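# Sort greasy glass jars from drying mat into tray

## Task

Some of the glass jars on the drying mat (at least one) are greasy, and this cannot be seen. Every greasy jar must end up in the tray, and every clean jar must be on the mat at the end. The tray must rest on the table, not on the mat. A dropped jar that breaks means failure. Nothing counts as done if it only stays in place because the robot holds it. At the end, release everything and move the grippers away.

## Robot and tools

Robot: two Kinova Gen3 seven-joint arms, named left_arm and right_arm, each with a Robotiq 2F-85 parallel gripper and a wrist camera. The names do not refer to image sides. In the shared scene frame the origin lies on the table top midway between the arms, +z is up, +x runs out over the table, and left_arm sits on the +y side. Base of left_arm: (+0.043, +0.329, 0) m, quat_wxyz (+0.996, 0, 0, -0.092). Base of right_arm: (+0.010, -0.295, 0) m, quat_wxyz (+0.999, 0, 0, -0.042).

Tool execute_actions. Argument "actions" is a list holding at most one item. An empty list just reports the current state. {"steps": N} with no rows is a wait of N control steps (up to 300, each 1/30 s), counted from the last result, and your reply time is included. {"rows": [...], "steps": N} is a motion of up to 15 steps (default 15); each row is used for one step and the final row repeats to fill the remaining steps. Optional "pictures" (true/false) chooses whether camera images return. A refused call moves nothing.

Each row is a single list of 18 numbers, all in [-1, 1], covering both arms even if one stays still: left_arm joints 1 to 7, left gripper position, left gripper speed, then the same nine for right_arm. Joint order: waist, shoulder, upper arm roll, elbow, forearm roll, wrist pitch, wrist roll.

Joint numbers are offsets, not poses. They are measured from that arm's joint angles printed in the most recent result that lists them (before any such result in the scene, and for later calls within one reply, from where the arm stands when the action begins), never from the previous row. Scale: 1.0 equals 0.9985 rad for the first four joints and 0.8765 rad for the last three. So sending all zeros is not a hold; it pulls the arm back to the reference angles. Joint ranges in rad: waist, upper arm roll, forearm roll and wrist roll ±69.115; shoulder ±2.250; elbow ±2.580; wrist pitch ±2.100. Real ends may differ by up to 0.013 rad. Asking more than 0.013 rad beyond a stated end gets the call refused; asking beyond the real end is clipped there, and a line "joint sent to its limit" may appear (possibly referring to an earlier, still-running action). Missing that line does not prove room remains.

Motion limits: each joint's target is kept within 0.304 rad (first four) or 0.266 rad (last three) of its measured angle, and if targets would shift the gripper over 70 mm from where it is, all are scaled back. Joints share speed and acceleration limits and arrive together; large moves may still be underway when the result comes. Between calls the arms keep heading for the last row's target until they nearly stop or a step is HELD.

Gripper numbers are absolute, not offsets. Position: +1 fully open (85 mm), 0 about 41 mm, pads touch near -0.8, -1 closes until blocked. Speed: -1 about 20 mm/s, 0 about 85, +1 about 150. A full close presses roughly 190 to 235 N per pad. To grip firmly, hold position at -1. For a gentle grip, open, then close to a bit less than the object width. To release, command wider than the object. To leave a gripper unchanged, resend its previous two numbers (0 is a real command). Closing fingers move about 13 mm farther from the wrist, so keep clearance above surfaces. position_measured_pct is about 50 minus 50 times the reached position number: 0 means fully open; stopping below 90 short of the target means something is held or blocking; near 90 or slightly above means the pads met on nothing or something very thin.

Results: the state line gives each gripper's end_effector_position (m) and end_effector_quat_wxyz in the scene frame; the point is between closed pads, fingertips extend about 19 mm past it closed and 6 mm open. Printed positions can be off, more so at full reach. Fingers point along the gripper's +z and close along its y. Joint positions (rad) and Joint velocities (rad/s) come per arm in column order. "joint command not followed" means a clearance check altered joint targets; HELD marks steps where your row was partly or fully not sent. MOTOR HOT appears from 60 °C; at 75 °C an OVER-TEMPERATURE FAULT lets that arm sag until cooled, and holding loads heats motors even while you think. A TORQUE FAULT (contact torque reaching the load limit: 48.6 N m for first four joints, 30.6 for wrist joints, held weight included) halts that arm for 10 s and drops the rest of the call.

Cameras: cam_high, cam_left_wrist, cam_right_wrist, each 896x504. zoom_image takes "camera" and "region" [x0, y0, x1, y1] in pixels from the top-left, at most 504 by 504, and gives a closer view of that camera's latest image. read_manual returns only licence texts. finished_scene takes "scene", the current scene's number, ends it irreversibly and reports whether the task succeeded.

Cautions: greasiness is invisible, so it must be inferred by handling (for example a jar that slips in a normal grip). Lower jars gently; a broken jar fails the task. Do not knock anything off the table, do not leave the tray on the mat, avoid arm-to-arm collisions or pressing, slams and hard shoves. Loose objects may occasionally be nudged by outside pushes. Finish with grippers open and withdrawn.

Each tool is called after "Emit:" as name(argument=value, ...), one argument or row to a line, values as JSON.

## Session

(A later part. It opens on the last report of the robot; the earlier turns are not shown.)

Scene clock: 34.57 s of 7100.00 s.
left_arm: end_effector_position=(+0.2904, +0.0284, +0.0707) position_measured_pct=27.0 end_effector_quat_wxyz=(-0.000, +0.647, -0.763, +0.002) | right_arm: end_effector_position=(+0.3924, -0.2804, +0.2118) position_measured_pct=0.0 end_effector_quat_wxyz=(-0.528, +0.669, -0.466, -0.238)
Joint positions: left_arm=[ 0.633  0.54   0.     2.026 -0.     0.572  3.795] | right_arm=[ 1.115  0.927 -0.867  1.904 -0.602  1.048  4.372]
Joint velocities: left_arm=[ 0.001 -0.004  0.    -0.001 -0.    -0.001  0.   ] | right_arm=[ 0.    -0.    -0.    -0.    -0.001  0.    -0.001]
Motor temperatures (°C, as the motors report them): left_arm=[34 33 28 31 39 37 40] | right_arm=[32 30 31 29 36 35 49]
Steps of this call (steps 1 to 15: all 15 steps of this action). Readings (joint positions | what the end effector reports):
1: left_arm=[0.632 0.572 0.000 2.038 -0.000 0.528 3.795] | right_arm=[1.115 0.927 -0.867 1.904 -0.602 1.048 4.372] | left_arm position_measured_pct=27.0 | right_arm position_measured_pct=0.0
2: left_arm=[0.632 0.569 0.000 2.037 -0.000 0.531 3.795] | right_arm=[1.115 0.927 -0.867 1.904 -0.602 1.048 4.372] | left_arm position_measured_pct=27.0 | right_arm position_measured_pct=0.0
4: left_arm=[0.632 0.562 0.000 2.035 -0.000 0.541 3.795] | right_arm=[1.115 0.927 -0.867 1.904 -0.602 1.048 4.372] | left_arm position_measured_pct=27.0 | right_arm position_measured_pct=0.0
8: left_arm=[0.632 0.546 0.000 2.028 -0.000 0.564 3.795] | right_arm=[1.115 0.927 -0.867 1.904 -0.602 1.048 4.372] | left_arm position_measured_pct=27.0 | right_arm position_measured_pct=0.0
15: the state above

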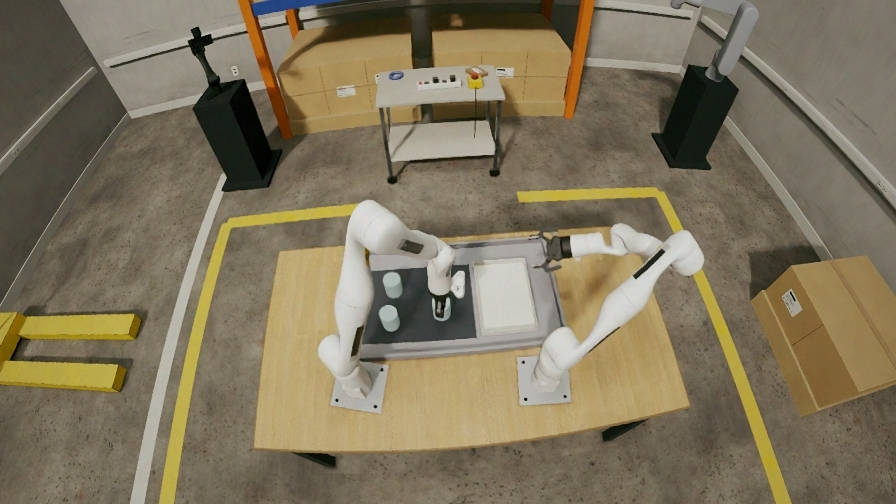

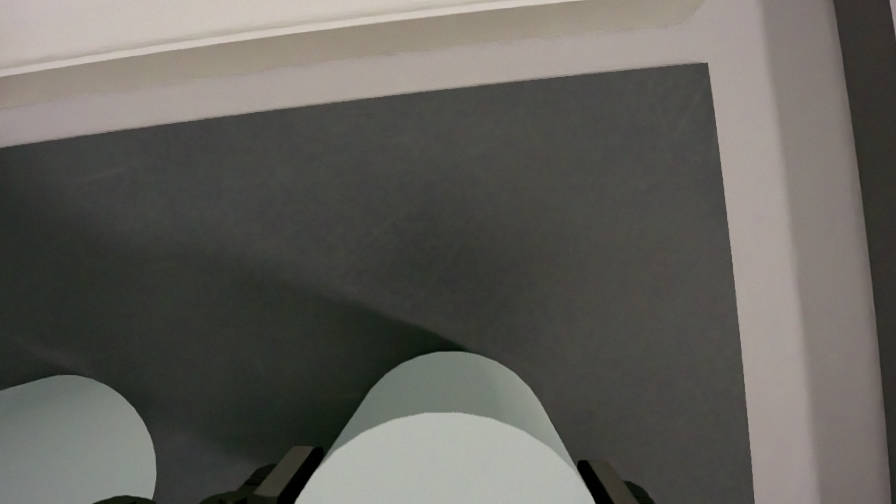

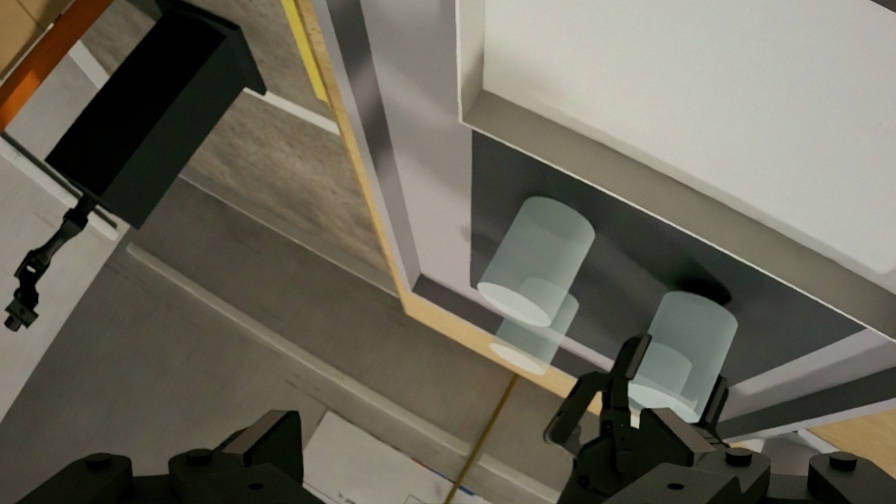

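Emit:
execute_actions(
  actions=[
    {"rows":[[0,0.006,0,0.002,0,-0.01,0,0.45,-1,0,0,0,0,0,0,0,1,0],[0,0.012,0,0.005,0,-0.019,0,0.45,-1,0,0,0,0,0,0,0,1,0],[0,0.018,0,0.007,0,-0.029,0,0.45,-1,0,0,0,0,0,0,0,1,0],[0,0.024,0,0.009,0,-0.038,0,0.45,-1,0,0,0,0,0,0,0,1,0],[0,0.029,0,0.011,0,-0.046,0,0.45,-1,0,0,0,0,0,0,0,1,0],[0,0.032,0,0.013,0,-0.051,0,0.45,-1,0,0,0,0,0,0,0,1,0]]},
  ],
  pictures=false,
)

Emit:
execute_actions(
  actions=[
    {"rows":[[0,0.003,0,0.001,0,-0.005,0,0.45,-1,0,0,0,0,0,0,0,1,0],[0,0.003,0,0.001,0,-0.005,0,0.45,-1,0,0,0,0,0,0,0,1,0],[0,0.006,0,0.002,0,-0.01,0,0.45,-1,0,0,0,0,0,0,0,1,0],[0,0.006,0,0.002,0,-0.01,0,0.45,-1,0,0,0,0,0,0,0,1,0],[0,0.009,0,0.0035,0,-0.014,0,0.45,-1,0,0,0,0,0,0,0,1,0]]},
  ],
  pictures=false,
)

Emit:
execute_actions(
  actions=[
    {"rows":[[0,0,0,0,0,0,0,0.52,-1,0,0,0,0,0,0,0,1,0]],"steps":10},
  ],
  pictures=false,
)

Emit:
execute_actions(
  actions=[
    {"rows":[[0,0,0,0,0,0,0,0.47,-1,0,0,0,0,0,0,0,1,0]],"steps":10},
  ],
  pictures=false,
)

Emit:
execute_actions(
  actions=[
    {"rows":[[0,-0.004,0,-0.002,0,0.006,0,0.47,-1,0,0,0,0,0,0,0,1,0],[0,-0.008,0,-0.003,0,0.013,0,0.47,-1,0,0,0,0,0,0,0,1,0],[0,-0.012,0,-0.005,0,0.019,0,0.47,-1,0,0,0,0,0,0,0,1,0],[0,-0.016,0,-0.006,0,0.026,0,0.47,-1,0,0,0,0,0,0,0,1,0],[0,-0.02,0,-0.008,0,0.032,0,0.47,-1,0,0,0,0,0,0,0,1,0]]},
  ],
)

Scene clock: 43.20 s of 7100.00 s.
left_arm: end_effector_position=(+0.2899, +0.0288, +0.0563) position_measured_pct=27.0 end_effector_quat_wxyz=(-0.000, +0.647, -0.763, +0.002) | right_arm: end_effector_position=(+0.3924, -0.2804, +0.2118) position_measured_pct=0.0 end_effector_quat_wxyz=(-0.528, +0.669, -0.466, -0.238)
Joint positions: left_arm=[ 0.633  0.572  0.     2.039 -0.     0.528  3.795] | right_arm=[ 1.115  0.927 -0.867  1.904 -0.602  1.048  4.372]
Joint velocities: left_arm=[ 0.001  0.002  0.001  0.     0.    -0.     0.001] | right_arm=[-0.     0.    -0.    -0.    -0.001 -0.     0.   ]
Motor temperatures (°C, as the motors report them): left_arm=[34 33 28 31 39 37 40] | right_arm=[32 30 31 29 36 35 49]
Steps of this call (steps 1 to 15: the robot went on to your last target; steps 16 to 90: nothing new was sent; then 5.13 s passed at rest; steps 91 to 105: all 15 steps of this action). Readings (joint positions | what the end effector reports):
91: left_arm=[0.633 0.541 0.000 2.026 -0.000 0.571 3.795] | right_arm=[1.115 0.927 -0.867 1.904 -0.602 1.048 4.372] | left_arm position_measured_pct=27.0 | right_arm position_measured_pct=0.0
92: left_arm=[0.633 0.546 0.000 2.027 -0.000 0.566 3.795] | right_arm=[1.115 0.927 -0.867 1.904 -0.602 1.048 4.372] | left_arm position_measured_pct=27.0 | right_arm position_measured_pct=0.0
94: left_arm=[0.633 0.556 0.000 2.031 -0.000 0.552 3.795] | right_arm=[1.115 0.927 -0.867 1.904 -0.602 1.048 4.372] | left_arm position_measured_pct=27.0 | right_arm position_measured_pct=0.0
98: left_arm=[0.632 0.570 0.000 2.038 -0.000 0.529 3.795] | right_arm=[1.115 0.927 -0.867 1.904 -0.602 1.048 4.372] | left_arm position_measured_pct=27.0 | right_arm position_measured_pct=0.0
105: the state above

Scene clock: 43.70 s of 7100.00 s.
left_arm: end_effector_position=(+0.2900, +0.0287, +0.0556) position_measured_pct=27.0 end_effector_quat_wxyz=(-0.000, +0.647, -0.763, +0.003) | right_arm: end_effector_position=(+0.3924, -0.2804, +0.2118) position_measured_pct=0.0 end_effector_quat_wxyz=(-0.528, +0.669, -0.466, -0.238)
Joint positions: left_arm=[ 0.632  0.572  0.     2.042 -0.     0.52   3.795] | right_arm=[ 1.115  0.927 -0.867  1.904 -0.602  1.048  4.372]
Joint velocities: left_arm=[-0.001  0.    -0.001 -0.    -0.     0.002 -0.   ] | right_arm=[ 0.    -0.     0.     0.    -0.     0.001 -0.   ]
Motor temperatures (°C, as the motors report them): left_arm=[34 33 28 31 39 37 40] | right_arm=[32 30 31 29 36 35 49]
Steps of this call (steps 1 to 15: all 15 steps of this action). Readings (joint positions | what the end effector reports):
1: left_arm=[0.633 0.573 0.000 2.039 -0.000 0.527 3.795] | right_arm=[1.115 0.927 -0.867 1.904 -0.602 1.048 4.372] | left_arm position_measured_pct=27.0 | right_arm position_measured_pct=0.0
2: left_arm=[0.632 0.573 0.000 2.039 -0.000 0.526 3.795] | right_arm=[1.115 0.927 -0.867 1.904 -0.602 1.048 4.372] | left_arm position_measured_pct=27.0 | right_arm position_measured_pct=0.0
4: left_arm=[0.632 0.573 0.000 2.040 -0.000 0.524 3.795] | right_arm=[1.115 0.927 -0.867 1.904 -0.602 1.048 4.372] | left_arm position_measured_pct=27.0 | right_arm position_measured_pct=0.0
8: left_arm=[0.632 0.572 0.000 2.042 -0.000 0.521 3.795] | right_arm=[1.115 0.927 -0.867 1.904 -0.602 1.048 4.372] | left_arm position_measured_pct=27.0 | right_arm position_measured_pct=0.0
15: the state above

Scene clock: 44.03 s of 7100.00 s.
left_arm: end_effector_position=(+0.2902, +0.0285, +0.0558) position_measured_pct=23.8 end_effector_quat_wxyz=(-0.000, +0.647, -0.763, +0.004) | right_arm: end_effector_position=(+0.3924, -0.2804, +0.2118) position_measured_pct=0.0 end_effector_quat_wxyz=(-0.528, +0.669, -0.466, -0.238)
Joint positions: left_arm=[ 0.632  0.572  0.     2.042 -0.     0.52   3.795] | right_arm=[ 1.115  0.927 -0.867  1.904 -0.602  1.048  4.372]
Joint velocities: left_arm=[ 0.     0.004  0.001 -0.001  0.    -0.002  0.   ] | right_arm=[-0.    -0.     0.     0.     0.001  0.001  0.001]
Motor temperatures (°C, as the motors report them): left_arm=[34 33 28 31 39 37 40] | right_arm=[32 30 31 29 36 35 49]
Steps of this call (steps 1 to 10: all 10 steps of this action). Readings (joint positions | what the end effector reports):
1: left_arm=[0.632 0.571 0.000 2.043 0.000 0.521 3.795] | right_arm=[1.115 0.927 -0.867 1.904 -0.602 1.048 4.372] | left_arm position_measured_pct=27.0 | right_arm position_measured_pct=0.0
2: left_arm=[0.632 0.568 0.001 2.043 0.000 0.521 3.795] | right_arm=[1.115 0.927 -0.867 1.904 -0.602 1.048 4.372] | left_arm position_measured_pct=27.0 | right_arm position_measured_pct=0.0
4: left_arm=[0.632 0.569 0.000 2.042 -0.000 0.520 3.795] | right_arm=[1.115 0.927 -0.867 1.904 -0.602 1.048 4.372] | left_arm position_measured_pct=25.8 | right_arm position_measured_pct=0.0
8: left_arm=[0.632 0.571 0.000 2.042 -0.000 0.520 3.795] | right_arm=[1.115 0.927 -0.867 1.904 -0.602 1.048 4.372] | left_arm position_measured_pct=24.2 | right_arm position_measured_pct=0.0
10: the state above

Scene clock: 44.37 s of 7100.00 s.
left_arm: end_effector_position=(+0.2910, +0.0283, +0.0562) position_measured_pct=26.6 end_effector_quat_wxyz=(-0.000, +0.647, -0.763, +0.005) | right_arm: end_effector_position=(+0.3925, -0.2804, +0.2118) position_measured_pct=0.0 end_effector_quat_wxyz=(-0.528, +0.669, -0.466, -0.238)
Joint positions: left_arm=[ 0.632  0.571 -0.     2.041 -0.     0.52   3.795] | right_arm=[ 1.115  0.927 -0.867  1.904 -0.602  1.048  4.372]
Joint velocities: left_arm=[-0.001  0.001  0.     0.001  0.    -0.001  0.   ] | right_arm=[ 0.     0.     0.     0.001  0.    -0.001 -0.002]
Motor temperatures (°C, as the motors report them): left_arm=[34 33 28 31 39 37 40] | right_arm=[32 30 31 29 36 35 49]
Steps of this call (steps 1 to 10: all 10 steps of this action). Readings (joint positions | what the end effector reports):
1: left_arm=[0.632 0.571 0.000 2.042 -0.000 0.520 3.795] | right_arm=[1.115 0.927 -0.867 1.904 -0.602 1.048 4.372] | left_arm position_measured_pct=23.8 | right_arm position_measured_pct=0.0
2: left_arm=[0.632 0.571 0.000 2.042 -0.000 0.520 3.795] | right_arm=[1.115 0.927 -0.867 1.904 -0.602 1.048 4.372] | left_arm position_measured_pct=24.2 | right_arm position_measured_pct=0.0
4: left_arm=[0.632 0.571 0.000 2.042 -0.000 0.520 3.795] | right_arm=[1.115 0.927 -0.867 1.904 -0.602 1.048 4.372] | left_arm position_measured_pct=25.0 | right_arm position_measured_pct=0.0
8: left_arm=[0.632 0.571 -0.000 2.041 -0.000 0.520 3.795] | right_arm=[1.115 0.927 -0.867 1.904 -0.602 1.048 4.372] | left_arm position_measured_pct=26.6 | right_arm position_measured_pct=0.0
10: the state above

Scene clock: 44.87 s of 7100.00 s.
left_arm: end_effector_position=(+0.2913, +0.0280, +0.0652) position_measured_pct=26.6 end_effector_quat_wxyz=(-0.000, +0.647, -0.763, +0.005) | right_arm: end_effector_position=(+0.3925, -0.2804, +0.2118) position_measured_pct=0.0 end_effector_quat_wxyz=(-0.528, +0.669, -0.466, -0.238)
Joint positions: left_arm=[ 0.632  0.551 -0.     2.033 -0.     0.548  3.795] | right_arm=[ 1.115  0.927 -0.867  1.904 -0.602  1.048  4.372]
Joint velocities: left_arm=[-0.001 -0.    -0.    -0.     0.    -0.001 -0.002] | right_arm=[-0.    -0.    -0.    -0.    -0.001  0.     0.001]
Motor temperatures (°C, as the motors report them): left_arm=[34 33 28 31 39 37 40] | right_arm=[32 30 31 29 36 35 49]
Steps of this call (steps 1 to 15: all 15 steps of this action). Readings (joint positions | what the end effector reports):
1: left_arm=[0.632 0.570 -0.000 2.041 -0.000 0.521 3.795] | right_arm=[1.115 0.927 -0.867 1.904 -0.602 1.048 4.372] | left_arm position_measured_pct=26.6 | right_arm position_measured_pct=0.0
2: left_arm=[0.632 0.567 -0.000 2.040 -0.000 0.524 3.795] | right_arm=[1.115 0.927 -0.867 1.904 -0.602 1.048 4.372] | left_arm position_measured_pct=26.6 | right_arm position_measured_pct=0.0
4: left_arm=[0.632 0.560 -0.000 2.038 -0.000 0.534 3.795] | right_arm=[1.115 0.927 -0.867 1.904 -0.602 1.048 4.372] | left_arm position_measured_pct=26.6 | right_arm position_measured_pct=0.0
8: left_arm=[0.632 0.552 -0.000 2.034 -0.000 0.547 3.795] | right_arm=[1.115 0.927 -0.867 1.904 -0.602 1.048 4.372] | left_arm position_measured_pct=26.6 | right_arm position_measured_pct=0.0
15: the state above

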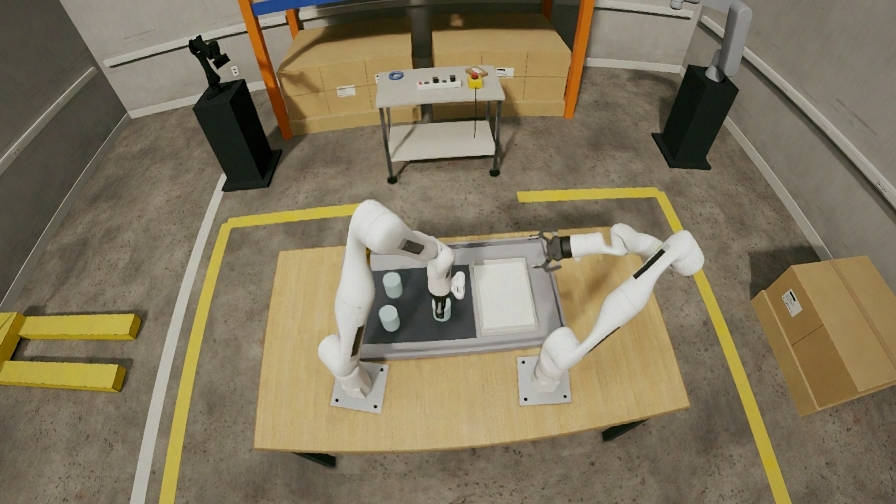

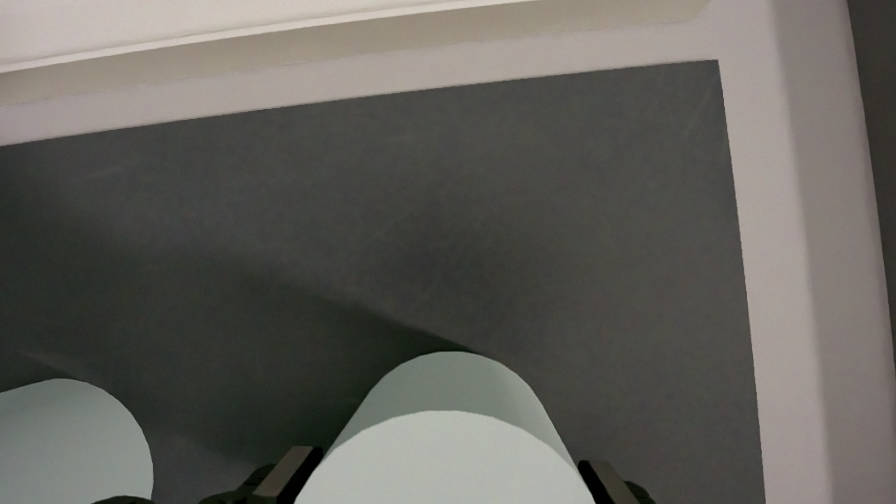

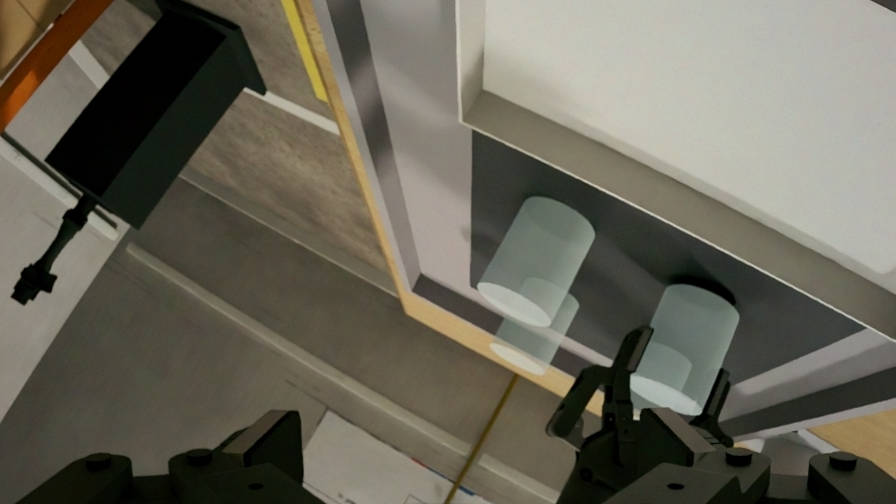

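Emit:
execute_actions(
  actions=[
    {"rows":[[0,0.005,0,0.002,0,-0.008,0,0.47,-1,0,0,0,0,0,0,0,1,0],[0,0.01,0,0.004,0,-0.016,0,0.47,-1,0,0,0,0,0,0,0,1,0],[0,0.015,0,0.006,0,-0.024,0,0.47,-1,0,0,0,0,0,0,0,1,0],[0,0.02,0,0.008,0,-0.032,0,0.47,-1,0,0,0,0,0,0,0,1,0]],"steps":12},
  ],
  pictures=false,
)

Emit:
execute_actions(
  actions=[
    {"rows":[[0,0,0,0,0,0,0,1,0,0,0,0,0,0,0,0,1,0]],"steps":8},
  ],
  pictures=false,
)

Emit:
execute_actions(
  actions=[
    {"rows":[[0,-0.153,0,-0.076,0,0.273,0,1,0,0,0,0,0,0,0,0,1,0]]},
  ],
  pictures=false,
)

Emit:
execute_actions(
  actions=[
    {"rows":[[-0.189,0.174,0,-0.328,0,0.175,-0.216,1,0,0,0,0,0,0,0,0,1,0]]},
  ],
  pictures=false,
)

Emit:
execute_actions(
  actions=[
    {"steps":15},
  ],
)

Scene clock: 56.00 s of 7100.00 s.
left_arm: end_effector_position=(+0.2911, +0.0282, +0.0563) position_measured_pct=26.6 end_effector_quat_wxyz=(-0.000, +0.647, -0.763, +0.005) | right_arm: end_effector_position=(+0.3925, -0.2804, +0.2118) position_measured_pct=0.0 end_effector_quat_wxyz=(-0.528, +0.669, -0.466, -0.238)
Joint positions: left_arm=[ 0.632  0.571 -0.     2.041 -0.     0.52   3.795] | right_arm=[ 1.115  0.927 -0.867  1.904 -0.602  1.048  4.372]
Joint velocities: left_arm=[-0.001  0.002  0.    -0.    -0.    -0.003  0.001] | right_arm=[-0.     0.     0.     0.     0.001  0.001 -0.   ]
Motor temperatures (°C, as the motors report them): left_arm=[34 33 28 31 39 37 40] | right_arm=[32 30 31 29 36 35 49]
Steps of this call (steps 1 to 15: the robot went on to your last target; steps 16 to 90: nothing new was sent; then 7.73 s passed at rest; steps 91 to 102: all 12 steps of this action). Readings (joint positions | what the end effector reports):
91: left_arm=[0.632 0.552 -0.000 2.034 -0.000 0.547 3.795] | right_arm=[1.115 0.927 -0.867 1.904 -0.602 1.048 4.372] | left_arm position_measured_pct=26.6 | right_arm position_measured_pct=0.0
92: left_arm=[0.632 0.556 -0.000 2.035 -0.000 0.542 3.795] | right_arm=[1.115 0.927 -0.867 1.904 -0.602 1.048 4.372] | left_arm position_measured_pct=26.6 | right_arm position_measured_pct=0.0
94: left_arm=[0.632 0.565 -0.000 2.038 -0.000 0.530 3.795] | right_arm=[1.115 0.927 -0.867 1.904 -0.602 1.048 4.372] | left_arm position_measured_pct=26.6 | right_arm position_measured_pct=0.0
98: left_arm=[0.632 0.570 -0.000 2.041 -0.000 0.520 3.795] | right_arm=[1.115 0.927 -0.867 1.904 -0.602 1.048 4.372] | left_arm position_measured_pct=26.6 | right_arm position_measured_pct=0.0
102: the state above

Scene clock: 56.27 s of 7100.00 s.
left_arm: end_effector_position=(+0.2911, +0.0282, +0.0563) position_measured_pct=10.7 end_effector_quat_wxyz=(-0.000, +0.647, -0.763, +0.005) | right_arm: end_effector_position=(+0.3925, -0.2804, +0.2118) position_measured_pct=0.0 end_effector_quat_wxyz=(-0.528, +0.669, -0.466, -0.238)
Joint positions: left_arm=[ 0.632  0.571 -0.     2.041 -0.     0.52   3.795] | right_arm=[ 1.115  0.927 -0.867  1.904 -0.602  1.048  4.372]
Joint velocities: left_arm=[-0.001  0.002 -0.001  0.001 -0.    -0.001 -0.001] | right_arm=[ 0.     0.    -0.    -0.    -0.001 -0.001  0.001]
Motor temperatures (°C, as the motors report them): left_arm=[34 33 28 31 39 37 40] | right_arm=[32 30 31 29 36 35 49]
Steps of this call (steps 1 to 8: all 8 steps of this action). Readings (joint positions | what the end effector reports):
1: left_arm=[0.632 0.571 -0.000 2.041 -0.000 0.520 3.795] | right_arm=[1.115 0.927 -0.867 1.904 -0.602 1.048 4.372] | left_arm position_measured_pct=26.6 | right_arm position_measured_pct=0.0
2: left_arm=[0.632 0.570 -0.000 2.041 -0.000 0.520 3.795] | right_arm=[1.115 0.927 -0.867 1.904 -0.602 1.048 4.372] | left_arm position_measured_pct=25.8 | right_arm position_measured_pct=0.0
4: left_arm=[0.632 0.570 -0.000 2.041 -0.000 0.520 3.795] | right_arm=[1.115 0.927 -0.867 1.904 -0.602 1.048 4.372] | left_arm position_measured_pct=21.8 | right_arm position_measured_pct=0.0
8: the state above

Scene clock: 56.77 s of 7100.00 s.
left_arm: end_effector_position=(+0.2891, +0.0303, +0.1289) position_measured_pct=0.0 end_effector_quat_wxyz=(-0.000, +0.647, -0.763, -0.002) | right_arm: end_effector_position=(+0.3925, -0.2804, +0.2118) position_measured_pct=0.0 end_effector_quat_wxyz=(-0.528, +0.669, -0.466, -0.238)
Joint positions: left_arm=[ 0.632  0.42  -0.     1.966 -0.     0.759  3.795] | right_arm=[ 1.115  0.927 -0.867  1.904 -0.602  1.048  4.372]
Joint velocities: left_arm=[-0.001 -0.022  0.001 -0.001 -0.     0.     0.   ] | right_arm=[-0.    -0.     0.    -0.001 -0.001 -0.    -0.002]
Motor temperatures (°C, as the motors report them): left_arm=[34 33 28 31 39 37 40] | right_arm=[32 30 31 29 36 35 49]
Steps of this call (steps 1 to 15: all 15 steps of this action). Readings (joint positions | what the end effector reports):
1: left_arm=[0.632 0.569 -0.000 2.041 -0.000 0.521 3.795] | right_arm=[1.115 0.927 -0.867 1.904 -0.602 1.048 4.372] | left_arm position_measured_pct=7.5 | right_arm position_measured_pct=0.0
2: left_arm=[0.632 0.562 -0.000 2.039 -0.000 0.529 3.795] | right_arm=[1.115 0.927 -0.867 1.904 -0.602 1.048 4.372] | left_arm position_measured_pct=4.8 | right_arm position_measured_pct=0.0
4: left_arm=[0.632 0.532 -0.000 2.026 -0.000 0.571 3.795] | right_arm=[1.115 0.927 -0.867 1.904 -0.602 1.048 4.372] | left_arm position_measured_pct=1.2 | right_arm position_measured_pct=0.0
8: left_arm=[0.632 0.445 -0.000 1.979 -0.000 0.713 3.795] | right_arm=[1.115 0.927 -0.867 1.904 -0.602 1.048 4.372] | left_arm position_measured_pct=0.0 | right_arm position_measured_pct=0.0
15: the state above

Scene clock: 57.27 s of 7100.00 s.
left_arm: end_effector_position=(+0.4165, +0.0240, +0.1310) position_measured_pct=0.0 end_effector_quat_wxyz=(-0.001, +0.646, -0.764, +0.001) | right_arm: end_effector_position=(+0.3925, -0.2804, +0.2118) position_measured_pct=0.0 end_effector_quat_wxyz=(-0.528, +0.669, -0.466, -0.238)
Joint positions: left_arm=[ 0.45   0.587 -0.002  1.644 -0.001  0.909  3.609] | right_arm=[ 1.115  0.927 -0.867  1.904 -0.602  1.048  4.372]
Joint velocities: left_arm=[-0.1    0.084 -0.005 -0.201 -0.002  0.096 -0.116] | right_arm=[ 0. -0.  0.  0.  0.  0. -0.]
Motor temperatures (°C, as the motors report them): left_arm=[34 33 28 31 39 37 40] | right_arm=[32 30 31 29 36 35 49]
Steps of this call (steps 1 to 15: all 15 steps of this action). Readings (joint positions | what the end effector reports):
1: left_arm=[0.631 0.420 0.000 1.965 -0.000 0.760 3.795] | right_arm=[1.115 0.927 -0.867 1.904 -0.602 1.048 4.372] | left_arm position_measured_pct=0.0 | right_arm position_measured_pct=0.0
2: left_arm=[0.627 0.424 0.001 1.959 0.000 0.763 3.792] | right_arm=[1.115 0.927 -0.867 1.904 -0.602 1.048 4.372] | left_arm position_measured_pct=0.0 | right_arm position_measured_pct=0.0
4: left_arm=[0.608 0.442 0.002 1.932 0.000 0.776 3.775] | right_arm=[1.115 0.927 -0.867 1.904 -0.602 1.048 4.372] | left_arm position_measured_pct=0.0 | right_arm position_measured_pct=0.0
8: left_arm=[0.539 0.507 0.001 1.815 -0.000 0.832 3.706] | right_arm=[1.115 0.927 -0.867 1.904 -0.602 1.048 4.372] | left_arm position_measured_pct=0.0 | right_arm position_measured_pct=0.0
15: the state above

Scene clock: 57.77 s of 7100.00 s.
left_arm: end_effector_position=(+0.4188, +0.0251, +0.1292) position_measured_pct=0.0 end_effector_quat_wxyz=(+0.000, +0.647, -0.763, -0.001) | right_arm: end_effector_position=(+0.3925, -0.2804, +0.2118) position_measured_pct=0.0 end_effector_quat_wxyz=(-0.528, +0.669, -0.466, -0.238)
Joint positions: left_arm=[ 0.443  0.594 -0.     1.638 -0.     0.912  3.606] | right_arm=[ 1.115  0.927 -0.867  1.904 -0.602  1.048  4.372]
Joint velocities: left_arm=[-0.    -0.     0.    -0.     0.    -0.    -0.001] | right_arm=[-0.    -0.001 -0.    -0.     0.    -0.     0.001]
Motor temperatures (°C, as the motors report them): left_arm=[34 33 28 31 39 37 40] | right_arm=[32 30 31 29 36 35 49]
Steps of this call (steps 1 to 15: the robot went on to your last target). Readings (joint positions | what the end effector reports):
1: left_arm=[0.448 0.588 -0.002 1.640 -0.001 0.911 3.606] | right_arm=[1.115 0.927 -0.867 1.904 -0.602 1.048 4.372] | left_arm position_measured_pct=0.0 | right_arm position_measured_pct=0.0
2: left_arm=[0.447 0.589 -0.001 1.639 -0.001 0.911 3.606] | right_arm=[1.115 0.927 -0.867 1.904 -0.602 1.048 4.372] | left_arm position_measured_pct=0.0 | right_arm position_measured_pct=0.0
4: left_arm=[0.446 0.591 -0.000 1.638 -0.000 0.912 3.606] | right_arm=[1.115 0.927 -0.867 1.904 -0.602 1.048 4.372] | left_arm position_measured_pct=0.0 | right_arm position_measured_pct=0.0
8: left_arm=[0.444 0.593 -0.000 1.638 -0.000 0.912 3.606] | right_arm=[1.115 0.927 -0.867 1.904 -0.602 1.048 4.372] | left_arm position_measured_pct=0.0 | right_arm position_measured_pct=0.0
15: the state above
All arms were judged still, so your last target was given up. Only a new action makes them travel on or press farther. Fingers that are still opening or closing keep moving.

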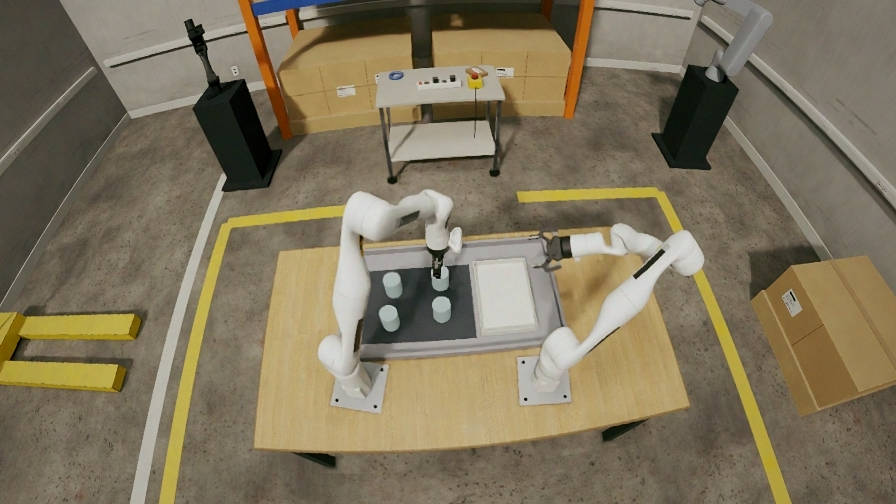

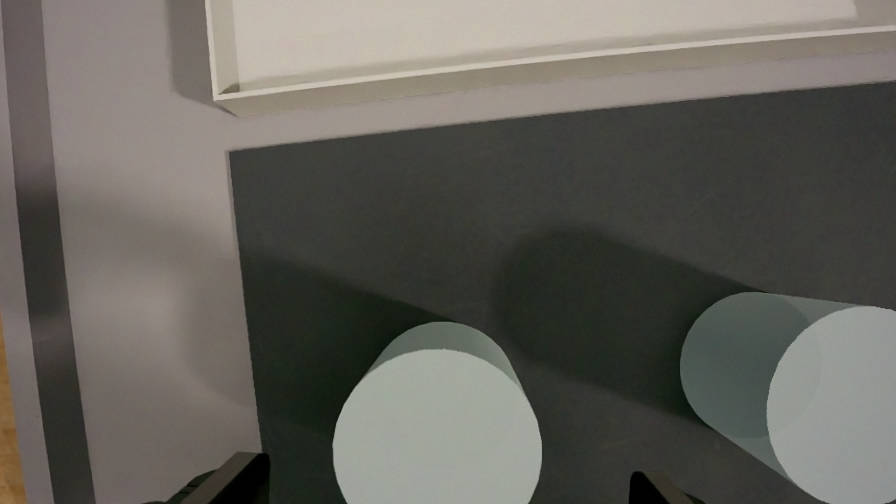

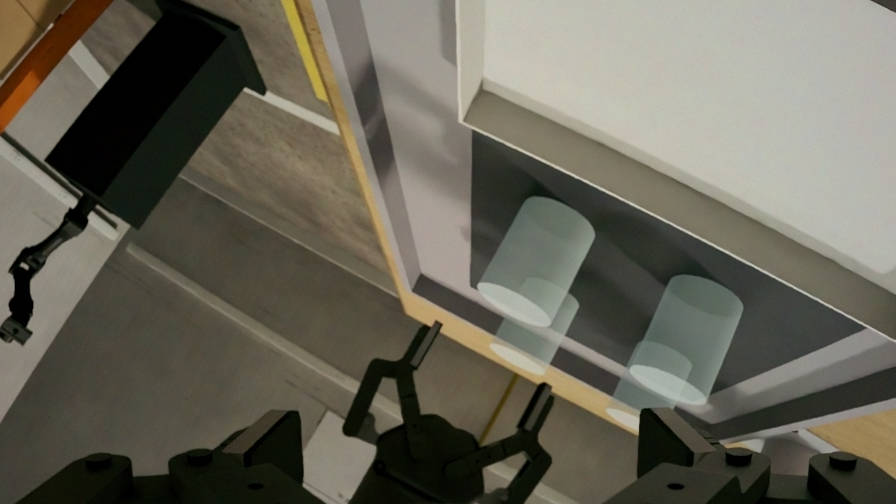

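Emit:
execute_actions(
  actions=[
    {"rows":[[-0.006,0.128,0,0.053,0,-0.209,0,1,0,0,0,0,0,0,0,0,1,0]]},
  ],
  pictures=false,
)

Emit:
execute_actions(
  actions=[
    {"rows":[[0,0,0,0,0,0,0,0.54,-0.3,0,0,0,0,0,0,0,1,0]]},
  ],
  pictures=false,
)

Emit:
execute_actions(
  actions=[
    {"rows":[[0,0,0,0,0,0,0,0.47,-1,0,0,0,0,0,0,0,1,0]],"steps":12},
  ],
)

Emit:
execute_actions(
  actions=[
    {"rows":[[0,-0.004,0,-0.002,0,0.006,0,0.47,-1,0,0,0,0,0,0,0,1,0],[0,-0.007,0,-0.003,0,0.012,0,0.47,-1,0,0,0,0,0,0,0,1,0],[0,-0.011,0,-0.005,0,0.018,0,0.47,-1,0,0,0,0,0,0,0,1,0],[0,-0.014,0,-0.006,0,0.023,0,0.47,-1,0,0,0,0,0,0,0,1,0],[0,-0.017,0,-0.008,0,0.029,0,0.47,-1,0,0,0,0,0,0,0,1,0]]},
  ],
)

Scene clock: 63.10 s of 7100.00 s.
left_arm: end_effector_position=(+0.4245, +0.0245, +0.0556) position_measured_pct=0.0 end_effector_quat_wxyz=(-0.000, +0.649, -0.761, +0.001) | right_arm: end_effector_position=(+0.3925, -0.2804, +0.2118) position_measured_pct=0.0 end_effector_quat_wxyz=(-0.528, +0.669, -0.466, -0.238)
Joint positions: left_arm=[ 0.437  0.72  -0.     1.691 -0.     0.729  3.606] | right_arm=[ 1.115  0.927 -0.867  1.904 -0.602  1.048  4.372]
Joint velocities: left_arm=[-0.002  0.014  0.001  0.001 -0.    -0.003 -0.001] | right_arm=[-0.     0.     0.     0.    -0.002  0.002 -0.   ]
Motor temperatures (°C, as the motors report them): left_arm=[34 33 28 31 39 37 40] | right_arm=[32 30 31 29 36 35 49]
Steps of this call (steps 1 to 90: nothing new was sent; then 1.83 s passed at rest; steps 91 to 105: all 15 steps of this action). Readings (joint positions | what the end effector reports):
91: left_arm=[0.443 0.595 0.000 1.638 -0.000 0.911 3.606] | right_arm=[1.115 0.927 -0.867 1.904 -0.602 1.048 4.372] | left_arm position_measured_pct=0.0 | right_arm position_measured_pct=0.0
92: left_arm=[0.443 0.602 0.000 1.640 -0.000 0.904 3.606] | right_arm=[1.115 0.927 -0.867 1.904 -0.602 1.048 4.372] | left_arm position_measured_pct=0.0 | right_arm position_measured_pct=0.0
94: left_arm=[0.442 0.631 0.000 1.650 -0.000 0.866 3.606] | right_arm=[1.115 0.927 -0.867 1.904 -0.602 1.048 4.372] | left_arm position_measured_pct=0.0 | right_arm position_measured_pct=0.0
98: left_arm=[0.438 0.707 -0.000 1.686 -0.000 0.750 3.606] | right_arm=[1.115 0.927 -0.867 1.904 -0.602 1.048 4.372] | left_arm position_measured_pct=0.0 | right_arm position_measured_pct=0.0
105: the state above

Scene clock: 63.60 s of 7100.00 s.
left_arm: end_effector_position=(+0.4244, +0.0245, +0.0555) position_measured_pct=23.0 end_effector_quat_wxyz=(-0.000, +0.649, -0.761, +0.000) | right_arm: end_effector_position=(+0.3925, -0.2804, +0.2118) position_measured_pct=0.0 end_effector_quat_wxyz=(-0.528, +0.669, -0.466, -0.238)
Joint positions: left_arm=[ 0.437  0.72   0.     1.691 -0.     0.729  3.606] | right_arm=[ 1.115  0.927 -0.867  1.904 -0.602  1.048  4.372]
Joint velocities: left_arm=[ 0.002 -0.001 -0.001  0.001  0.     0.001 -0.001] | right_arm=[-0.     0.001 -0.    -0.001 -0.001 -0.001  0.   ]
Motor temperatures (°C, as the motors report them): left_arm=[34 33 28 31 39 37 40] | right_arm=[32 30 31 29 36 35 49]
Steps of this call (steps 1 to 15: all 15 steps of this action). Readings (joint positions | what the end effector reports):
1: left_arm=[0.437 0.720 -0.000 1.691 -0.000 0.729 3.606] | right_arm=[1.115 0.927 -0.867 1.904 -0.602 1.048 4.372] | left_arm position_measured_pct=0.0 | right_arm position_measured_pct=0.0
2: left_arm=[0.437 0.720 -0.000 1.691 -0.000 0.729 3.606] | right_arm=[1.115 0.927 -0.867 1.904 -0.602 1.048 4.372] | left_arm position_measured_pct=0.4 | right_arm position_measured_pct=0.0
4: left_arm=[0.437 0.720 -0.000 1.691 -0.000 0.729 3.606] | right_arm=[1.115 0.927 -0.867 1.904 -0.602 1.048 4.372] | left_arm position_measured_pct=3.6 | right_arm position_measured_pct=0.0
8: left_arm=[0.437 0.720 -0.000 1.691 -0.000 0.729 3.606] | right_arm=[1.115 0.927 -0.867 1.904 -0.602 1.048 4.372] | left_arm position_measured_pct=12.3 | right_arm position_measured_pct=0.0
15: the state above

Scene clock: 64.00 s of 7100.00 s.
left_arm: end_effector_position=(+0.4241, +0.0245, +0.0555) position_measured_pct=26.6 end_effector_quat_wxyz=(-0.000, +0.649, -0.761, +0.000) | right_arm: end_effector_position=(+0.3925, -0.2804, +0.2118) position_measured_pct=0.0 end_effector_quat_wxyz=(-0.528, +0.669, -0.466, -0.238)
Joint positions: left_arm=[ 0.438  0.72   0.     1.691 -0.     0.73   3.606] | right_arm=[ 1.115  0.927 -0.867  1.904 -0.602  1.048  4.372]
Joint velocities: left_arm=[ 0.    -0.     0.001  0.    -0.    -0.    -0.   ] | right_arm=[-0.    -0.    -0.    -0.001 -0.     0.    -0.001]
Motor temperatures (°C, as the motors report them): left_arm=[34 33 28 31 39 37 40] | right_arm=[32 30 31 29 36 35 49]
Steps of this call (steps 1 to 12: all 12 steps of this action). Readings (joint positions | what the end effector reports):
1: left_arm=[0.437 0.720 0.000 1.691 -0.000 0.729 3.606] | right_arm=[1.115 0.927 -0.867 1.904 -0.602 1.048 4.372] | left_arm position_measured_pct=23.0 | right_arm position_measured_pct=0.0
2: left_arm=[0.437 0.720 0.000 1.691 -0.000 0.730 3.606] | right_arm=[1.115 0.927 -0.867 1.904 -0.602 1.048 4.372] | left_arm position_measured_pct=23.0 | right_arm position_measured_pct=0.0
4: left_arm=[0.438 0.720 0.000 1.691 -0.000 0.730 3.606] | right_arm=[1.115 0.927 -0.867 1.904 -0.602 1.048 4.372] | left_arm position_measured_pct=24.2 | right_arm position_measured_pct=0.0
8: left_arm=[0.438 0.720 0.000 1.691 -0.000 0.730 3.606] | right_arm=[1.115 0.927 -0.867 1.904 -0.602 1.048 4.372] | left_arm position_measured_pct=26.2 | right_arm position_measured_pct=0.0
12: the state above

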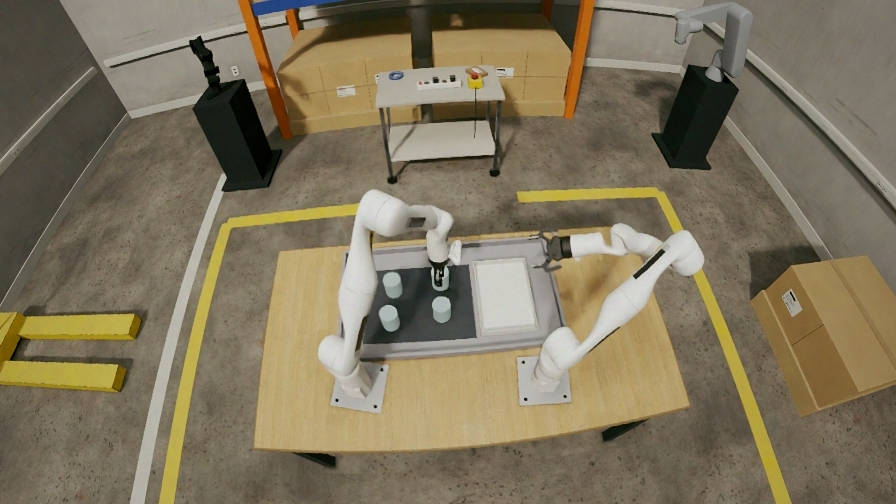

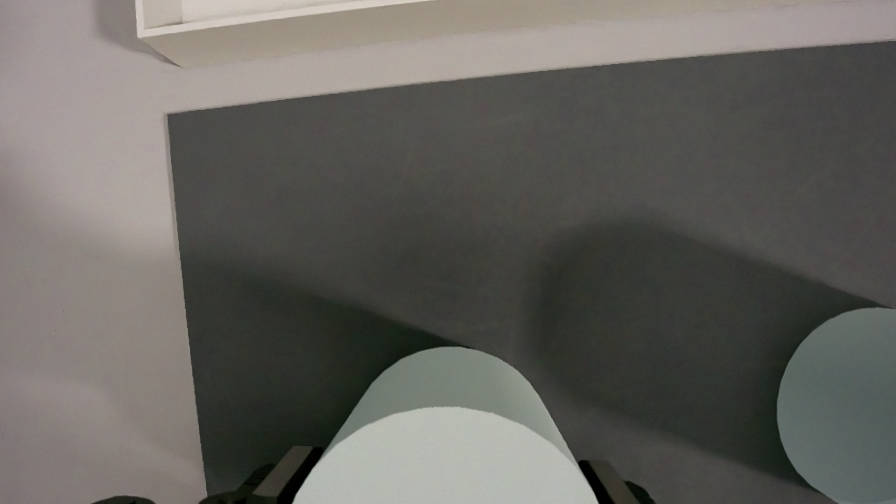

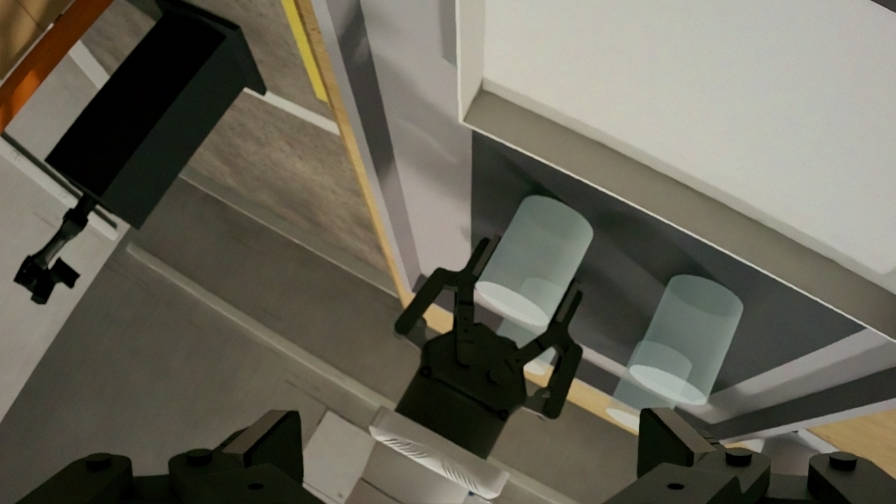

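Scene clock: 64.50 s of 7100.00 s.
left_arm: end_effector_position=(+0.4242, +0.0245, +0.0653) position_measured_pct=26.6 end_effector_quat_wxyz=(+0.000, +0.649, -0.761, -0.000) | right_arm: end_effector_position=(+0.3925, -0.2804, +0.2118) position_measured_pct=0.0 end_effector_quat_wxyz=(-0.528, +0.669, -0.466, -0.238)
Joint positions: left_arm=[ 0.438  0.704  0.     1.683 -0.     0.755  3.606] | right_arm=[ 1.115  0.927 -0.867  1.904 -0.602  1.048  4.372]
Joint velocities: left_arm=[ 0.    -0.001  0.001  0.     0.    -0.    -0.   ] | right_arm=[-0.     0.     0.    -0.     0.001 -0.     0.   ]
Motor temperatures (°C, as the motors report them): left_arm=[34 33 28 31 39 37 40] | right_arm=[32 30 31 29 36 35 49]
Steps of this call (steps 1 to 15: all 15 steps of this action). Readings (joint positions | what the end effector reports):
1: left_arm=[0.438 0.719 0.000 1.691 -0.000 0.731 3.606] | right_arm=[1.115 0.927 -0.867 1.904 -0.602 1.048 4.372] | left_arm position_measured_pct=26.6 | right_arm position_measured_pct=0.0
2: left_arm=[0.438 0.717 0.000 1.690 -0.000 0.734 3.606] | right_arm=[1.115 0.927 -0.867 1.904 -0.602 1.048 4.372] | left_arm position_measured_pct=26.6 | right_arm position_measured_pct=0.0
4: left_arm=[0.438 0.710 0.000 1.688 -0.000 0.743 3.606] | right_arm=[1.115 0.927 -0.867 1.904 -0.602 1.048 4.372] | left_arm position_measured_pct=26.6 | right_arm position_measured_pct=0.0
8: left_arm=[0.438 0.704 0.000 1.684 -0.000 0.755 3.606] | right_arm=[1.115 0.927 -0.867 1.904 -0.602 1.048 4.372] | left_arm position_measured_pct=26.6 | right_arm position_measured_pct=0.0
15: the state above

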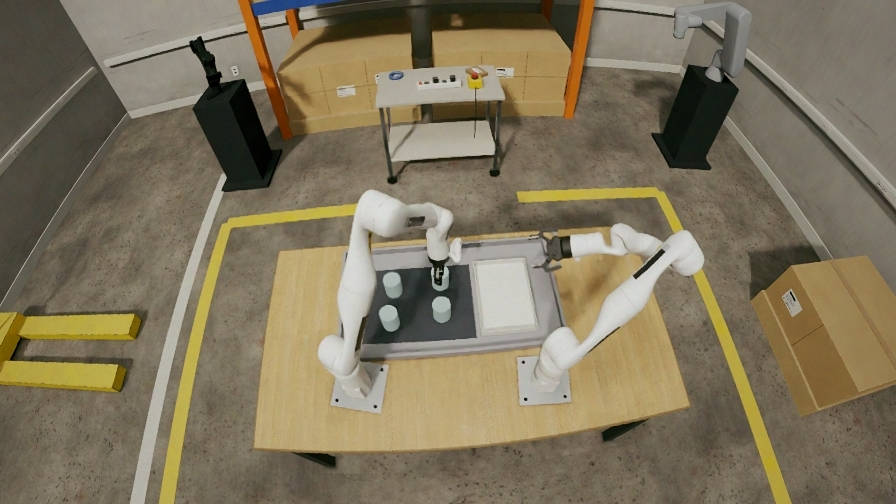

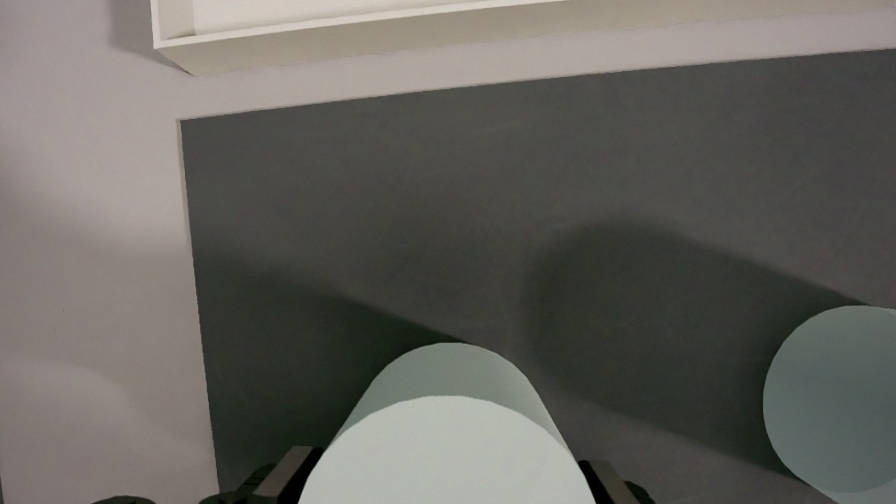

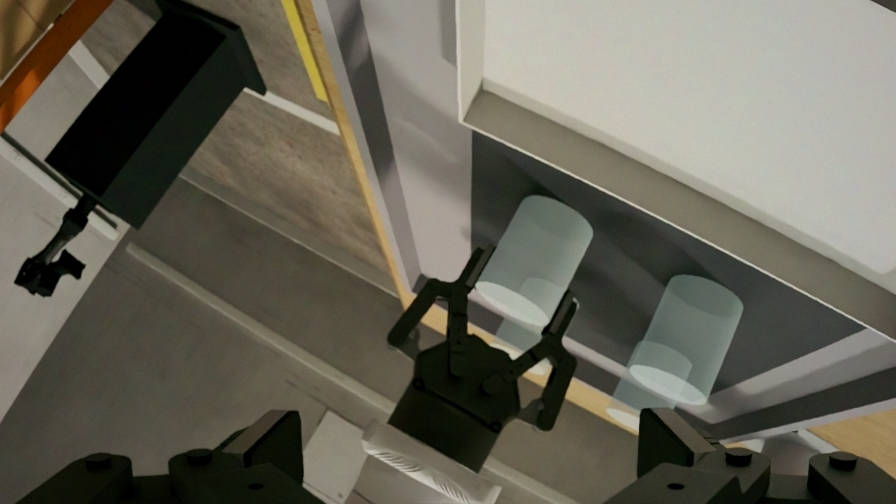

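Emit:
execute_actions(
  actions=[
    {"rows":[[0,0,0,0,0,0,0,0.52,-1,0,0,0,0,0,0,0,1,0],[0,0,0,0,0,0,0,0.52,-1,0,0,0,0,0,0,0,1,0],[0,0,0,0,0,0,0,0.52,-1,0,0,0,0,0,0,0,1,0],[0,0,0,0,0,0,0,0.52,-1,0,0,0,0,0,0,0,1,0],[0,0.017,0,0.008,0,-0.029,0,0.52,-1,0,0,0,0,0,0,0,1,0]]},
  ],
  pictures=false,
)

Emit:
execute_actions(
  actions=[
    {"rows":[[0,0,0,0,0,0,0,0.45,-1,0,0,0,0,0,0,0,1,0]]},
  ],
  pictures=false,
)

Emit:
execute_actions(
  actions=[
    {"rows":[[0,0.003,0,0.001,0,-0.005,0,0.45,-1,0,0,0,0,0,0,0,1,0],[0,0.003,0,0.001,0,-0.005,0,0.45,-1,0,0,0,0,0,0,0,1,0],[0,0.005,0,0.002,0,-0.008,0,0.45,-1,0,0,0,0,0,0,0,1,0],[0,0.005,0,0.002,0,-0.008,0,0.45,-1,0,0,0,0,0,0,0,1,0],[0,0.007,0,0.003,0,-0.012,0,0.45,-1,0,0,0,0,0,0,0,1,0]]},
  ],
  pictures=false,
)

Scene clock: 69.83 s of 7100.00 s.
left_arm: end_effector_position=(+0.4241, +0.0246, +0.0554) position_measured_pct=23.8 end_effector_quat_wxyz=(-0.000, +0.649, -0.761, +0.000) | right_arm: end_effector_position=(+0.3925, -0.2804, +0.2118) position_measured_pct=0.0 end_effector_quat_wxyz=(-0.528, +0.669, -0.466, -0.238)
Joint positions: left_arm=[ 0.438  0.72   0.     1.691 -0.     0.73   3.606] | right_arm=[ 1.115  0.927 -0.867  1.904 -0.602  1.048  4.372]
Joint velocities: left_arm=[ 0.001  0.003 -0.001 -0.    -0.     0.     0.   ] | right_arm=[ 0.     0.     0.    -0.     0.     0.002 -0.   ]
Motor temperatures (°C, as the motors report them): left_arm=[34 33 28 31 39 37 40] | right_arm=[32 30 31 29 36 35 49]
Steps of this call (steps 1 to 15: the robot went on to your last target; steps 16 to 90: nothing new was sent; then 1.83 s passed at rest; steps 91 to 105: all 15 steps of this action). Readings (joint positions | what the end effector reports):
91: left_arm=[0.438 0.704 0.000 1.684 -0.000 0.755 3.606] | right_arm=[1.115 0.927 -0.867 1.904 -0.602 1.048 4.372] | left_arm position_measured_pct=26.6 | right_arm position_measured_pct=0.0
92: left_arm=[0.437 0.704 0.000 1.683 -0.000 0.755 3.606] | right_arm=[1.115 0.927 -0.867 1.904 -0.602 1.048 4.372] | left_arm position_measured_pct=26.6 | right_arm position_measured_pct=0.0
94: left_arm=[0.438 0.704 0.000 1.684 -0.000 0.755 3.606] | right_arm=[1.115 0.927 -0.867 1.904 -0.602 1.048 4.372] | left_arm position_measured_pct=25.4 | right_arm position_measured_pct=0.0
98: left_arm=[0.438 0.720 0.000 1.691 -0.000 0.732 3.606] | right_arm=[1.115 0.927 -0.867 1.904 -0.602 1.048 4.372] | left_arm position_measured_pct=24.2 | right_arm position_measured_pct=0.0
105: the state above

Scene clock: 70.33 s of 7100.00 s.
left_arm: end_effector_position=(+0.4241, +0.0246, +0.0555) position_measured_pct=27.0 end_effector_quat_wxyz=(-0.000, +0.649, -0.761, +0.000) | right_arm: end_effector_position=(+0.3925, -0.2804, +0.2118) position_measured_pct=0.0 end_effector_quat_wxyz=(-0.528, +0.669, -0.466, -0.238)
Joint positions: left_arm=[ 0.438  0.72   0.     1.691 -0.     0.73   3.606] | right_arm=[ 1.115  0.927 -0.867  1.904 -0.602  1.048  4.372]
Joint velocities: left_arm=[-0.001  0.001 -0.001  0.001 -0.     0.002 -0.001] | right_arm=[-0.     0.     0.     0.     0.002  0.001  0.   ]
Motor temperatures (°C, as the motors report them): left_arm=[34 33 28 31 39 37 40] | right_arm=[32 30 31 29 36 35 49]
Steps of this call (steps 1 to 15: all 15 steps of this action). Readings (joint positions | what the end effector reports):
1: left_arm=[0.438 0.720 0.000 1.692 -0.000 0.730 3.606] | right_arm=[1.115 0.927 -0.867 1.904 -0.602 1.048 4.372] | left_arm position_measured_pct=23.8 | right_arm position_measured_pct=0.0
2: left_arm=[0.438 0.720 0.000 1.692 -0.000 0.730 3.606] | right_arm=[1.115 0.927 -0.867 1.904 -0.602 1.048 4.372] | left_arm position_measured_pct=24.2 | right_arm position_measured_pct=0.0
4: left_arm=[0.438 0.720 0.000 1.691 -0.000 0.730 3.606] | right_arm=[1.115 0.927 -0.867 1.904 -0.602 1.048 4.372] | left_arm position_measured_pct=25.0 | right_arm position_measured_pct=0.0
8: left_arm=[0.438 0.720 0.000 1.691 -0.000 0.730 3.606] | right_arm=[1.115 0.927 -0.867 1.904 -0.602 1.048 4.372] | left_arm position_measured_pct=27.0 | right_arm position_measured_pct=0.0
15: the state above

Scene clock: 70.83 s of 7100.00 s.
left_arm: end_effector_position=(+0.4244, +0.0241, +0.0538) position_measured_pct=27.0 end_effector_quat_wxyz=(-0.000, +0.649, -0.761, +0.002) | right_arm: end_effector_position=(+0.3925, -0.2804, +0.2118) position_measured_pct=0.0 end_effector_quat_wxyz=(-0.528, +0.669, -0.466, -0.238)
Joint positions: left_arm=[0.438 0.723 0.    1.694 0.    0.722 3.606] | right_arm=[ 1.115  0.927 -0.867  1.904 -0.602  1.048  4.372]
Joint velocities: left_arm=[ 0.001 -0.    -0.003  0.     0.    -0.001  0.002] | right_arm=[-0.     0.    -0.    -0.     0.     0.001  0.   ]
Motor temperatures (°C, as the motors report them): left_arm=[34 33 28 31 39 37 40] | right_arm=[32 30 31 29 36 35 49]
Steps of this call (steps 1 to 15: all 15 steps of this action). Readings (joint positions | what the end effector reports):
1: left_arm=[0.437 0.721 0.000 1.692 -0.000 0.729 3.606] | right_arm=[1.115 0.927 -0.867 1.904 -0.602 1.048 4.372] | left_arm position_measured_pct=27.0 | right_arm position_measured_pct=0.0
2: left_arm=[0.437 0.721 0.000 1.692 -0.000 0.728 3.606] | right_arm=[1.115 0.927 -0.867 1.904 -0.602 1.048 4.372] | left_arm position_measured_pct=27.0 | right_arm position_measured_pct=0.0
4: left_arm=[0.438 0.722 0.000 1.693 -0.000 0.726 3.606] | right_arm=[1.115 0.927 -0.867 1.904 -0.602 1.048 4.372] | left_arm position_measured_pct=27.0 | right_arm position_measured_pct=0.0
8: left_arm=[0.438 0.723 0.000 1.694 0.000 0.722 3.606] | right_arm=[1.115 0.927 -0.867 1.904 -0.602 1.048 4.372] | left_arm position_measured_pct=27.0 | right_arm position_measured_pct=0.0
15: the state above


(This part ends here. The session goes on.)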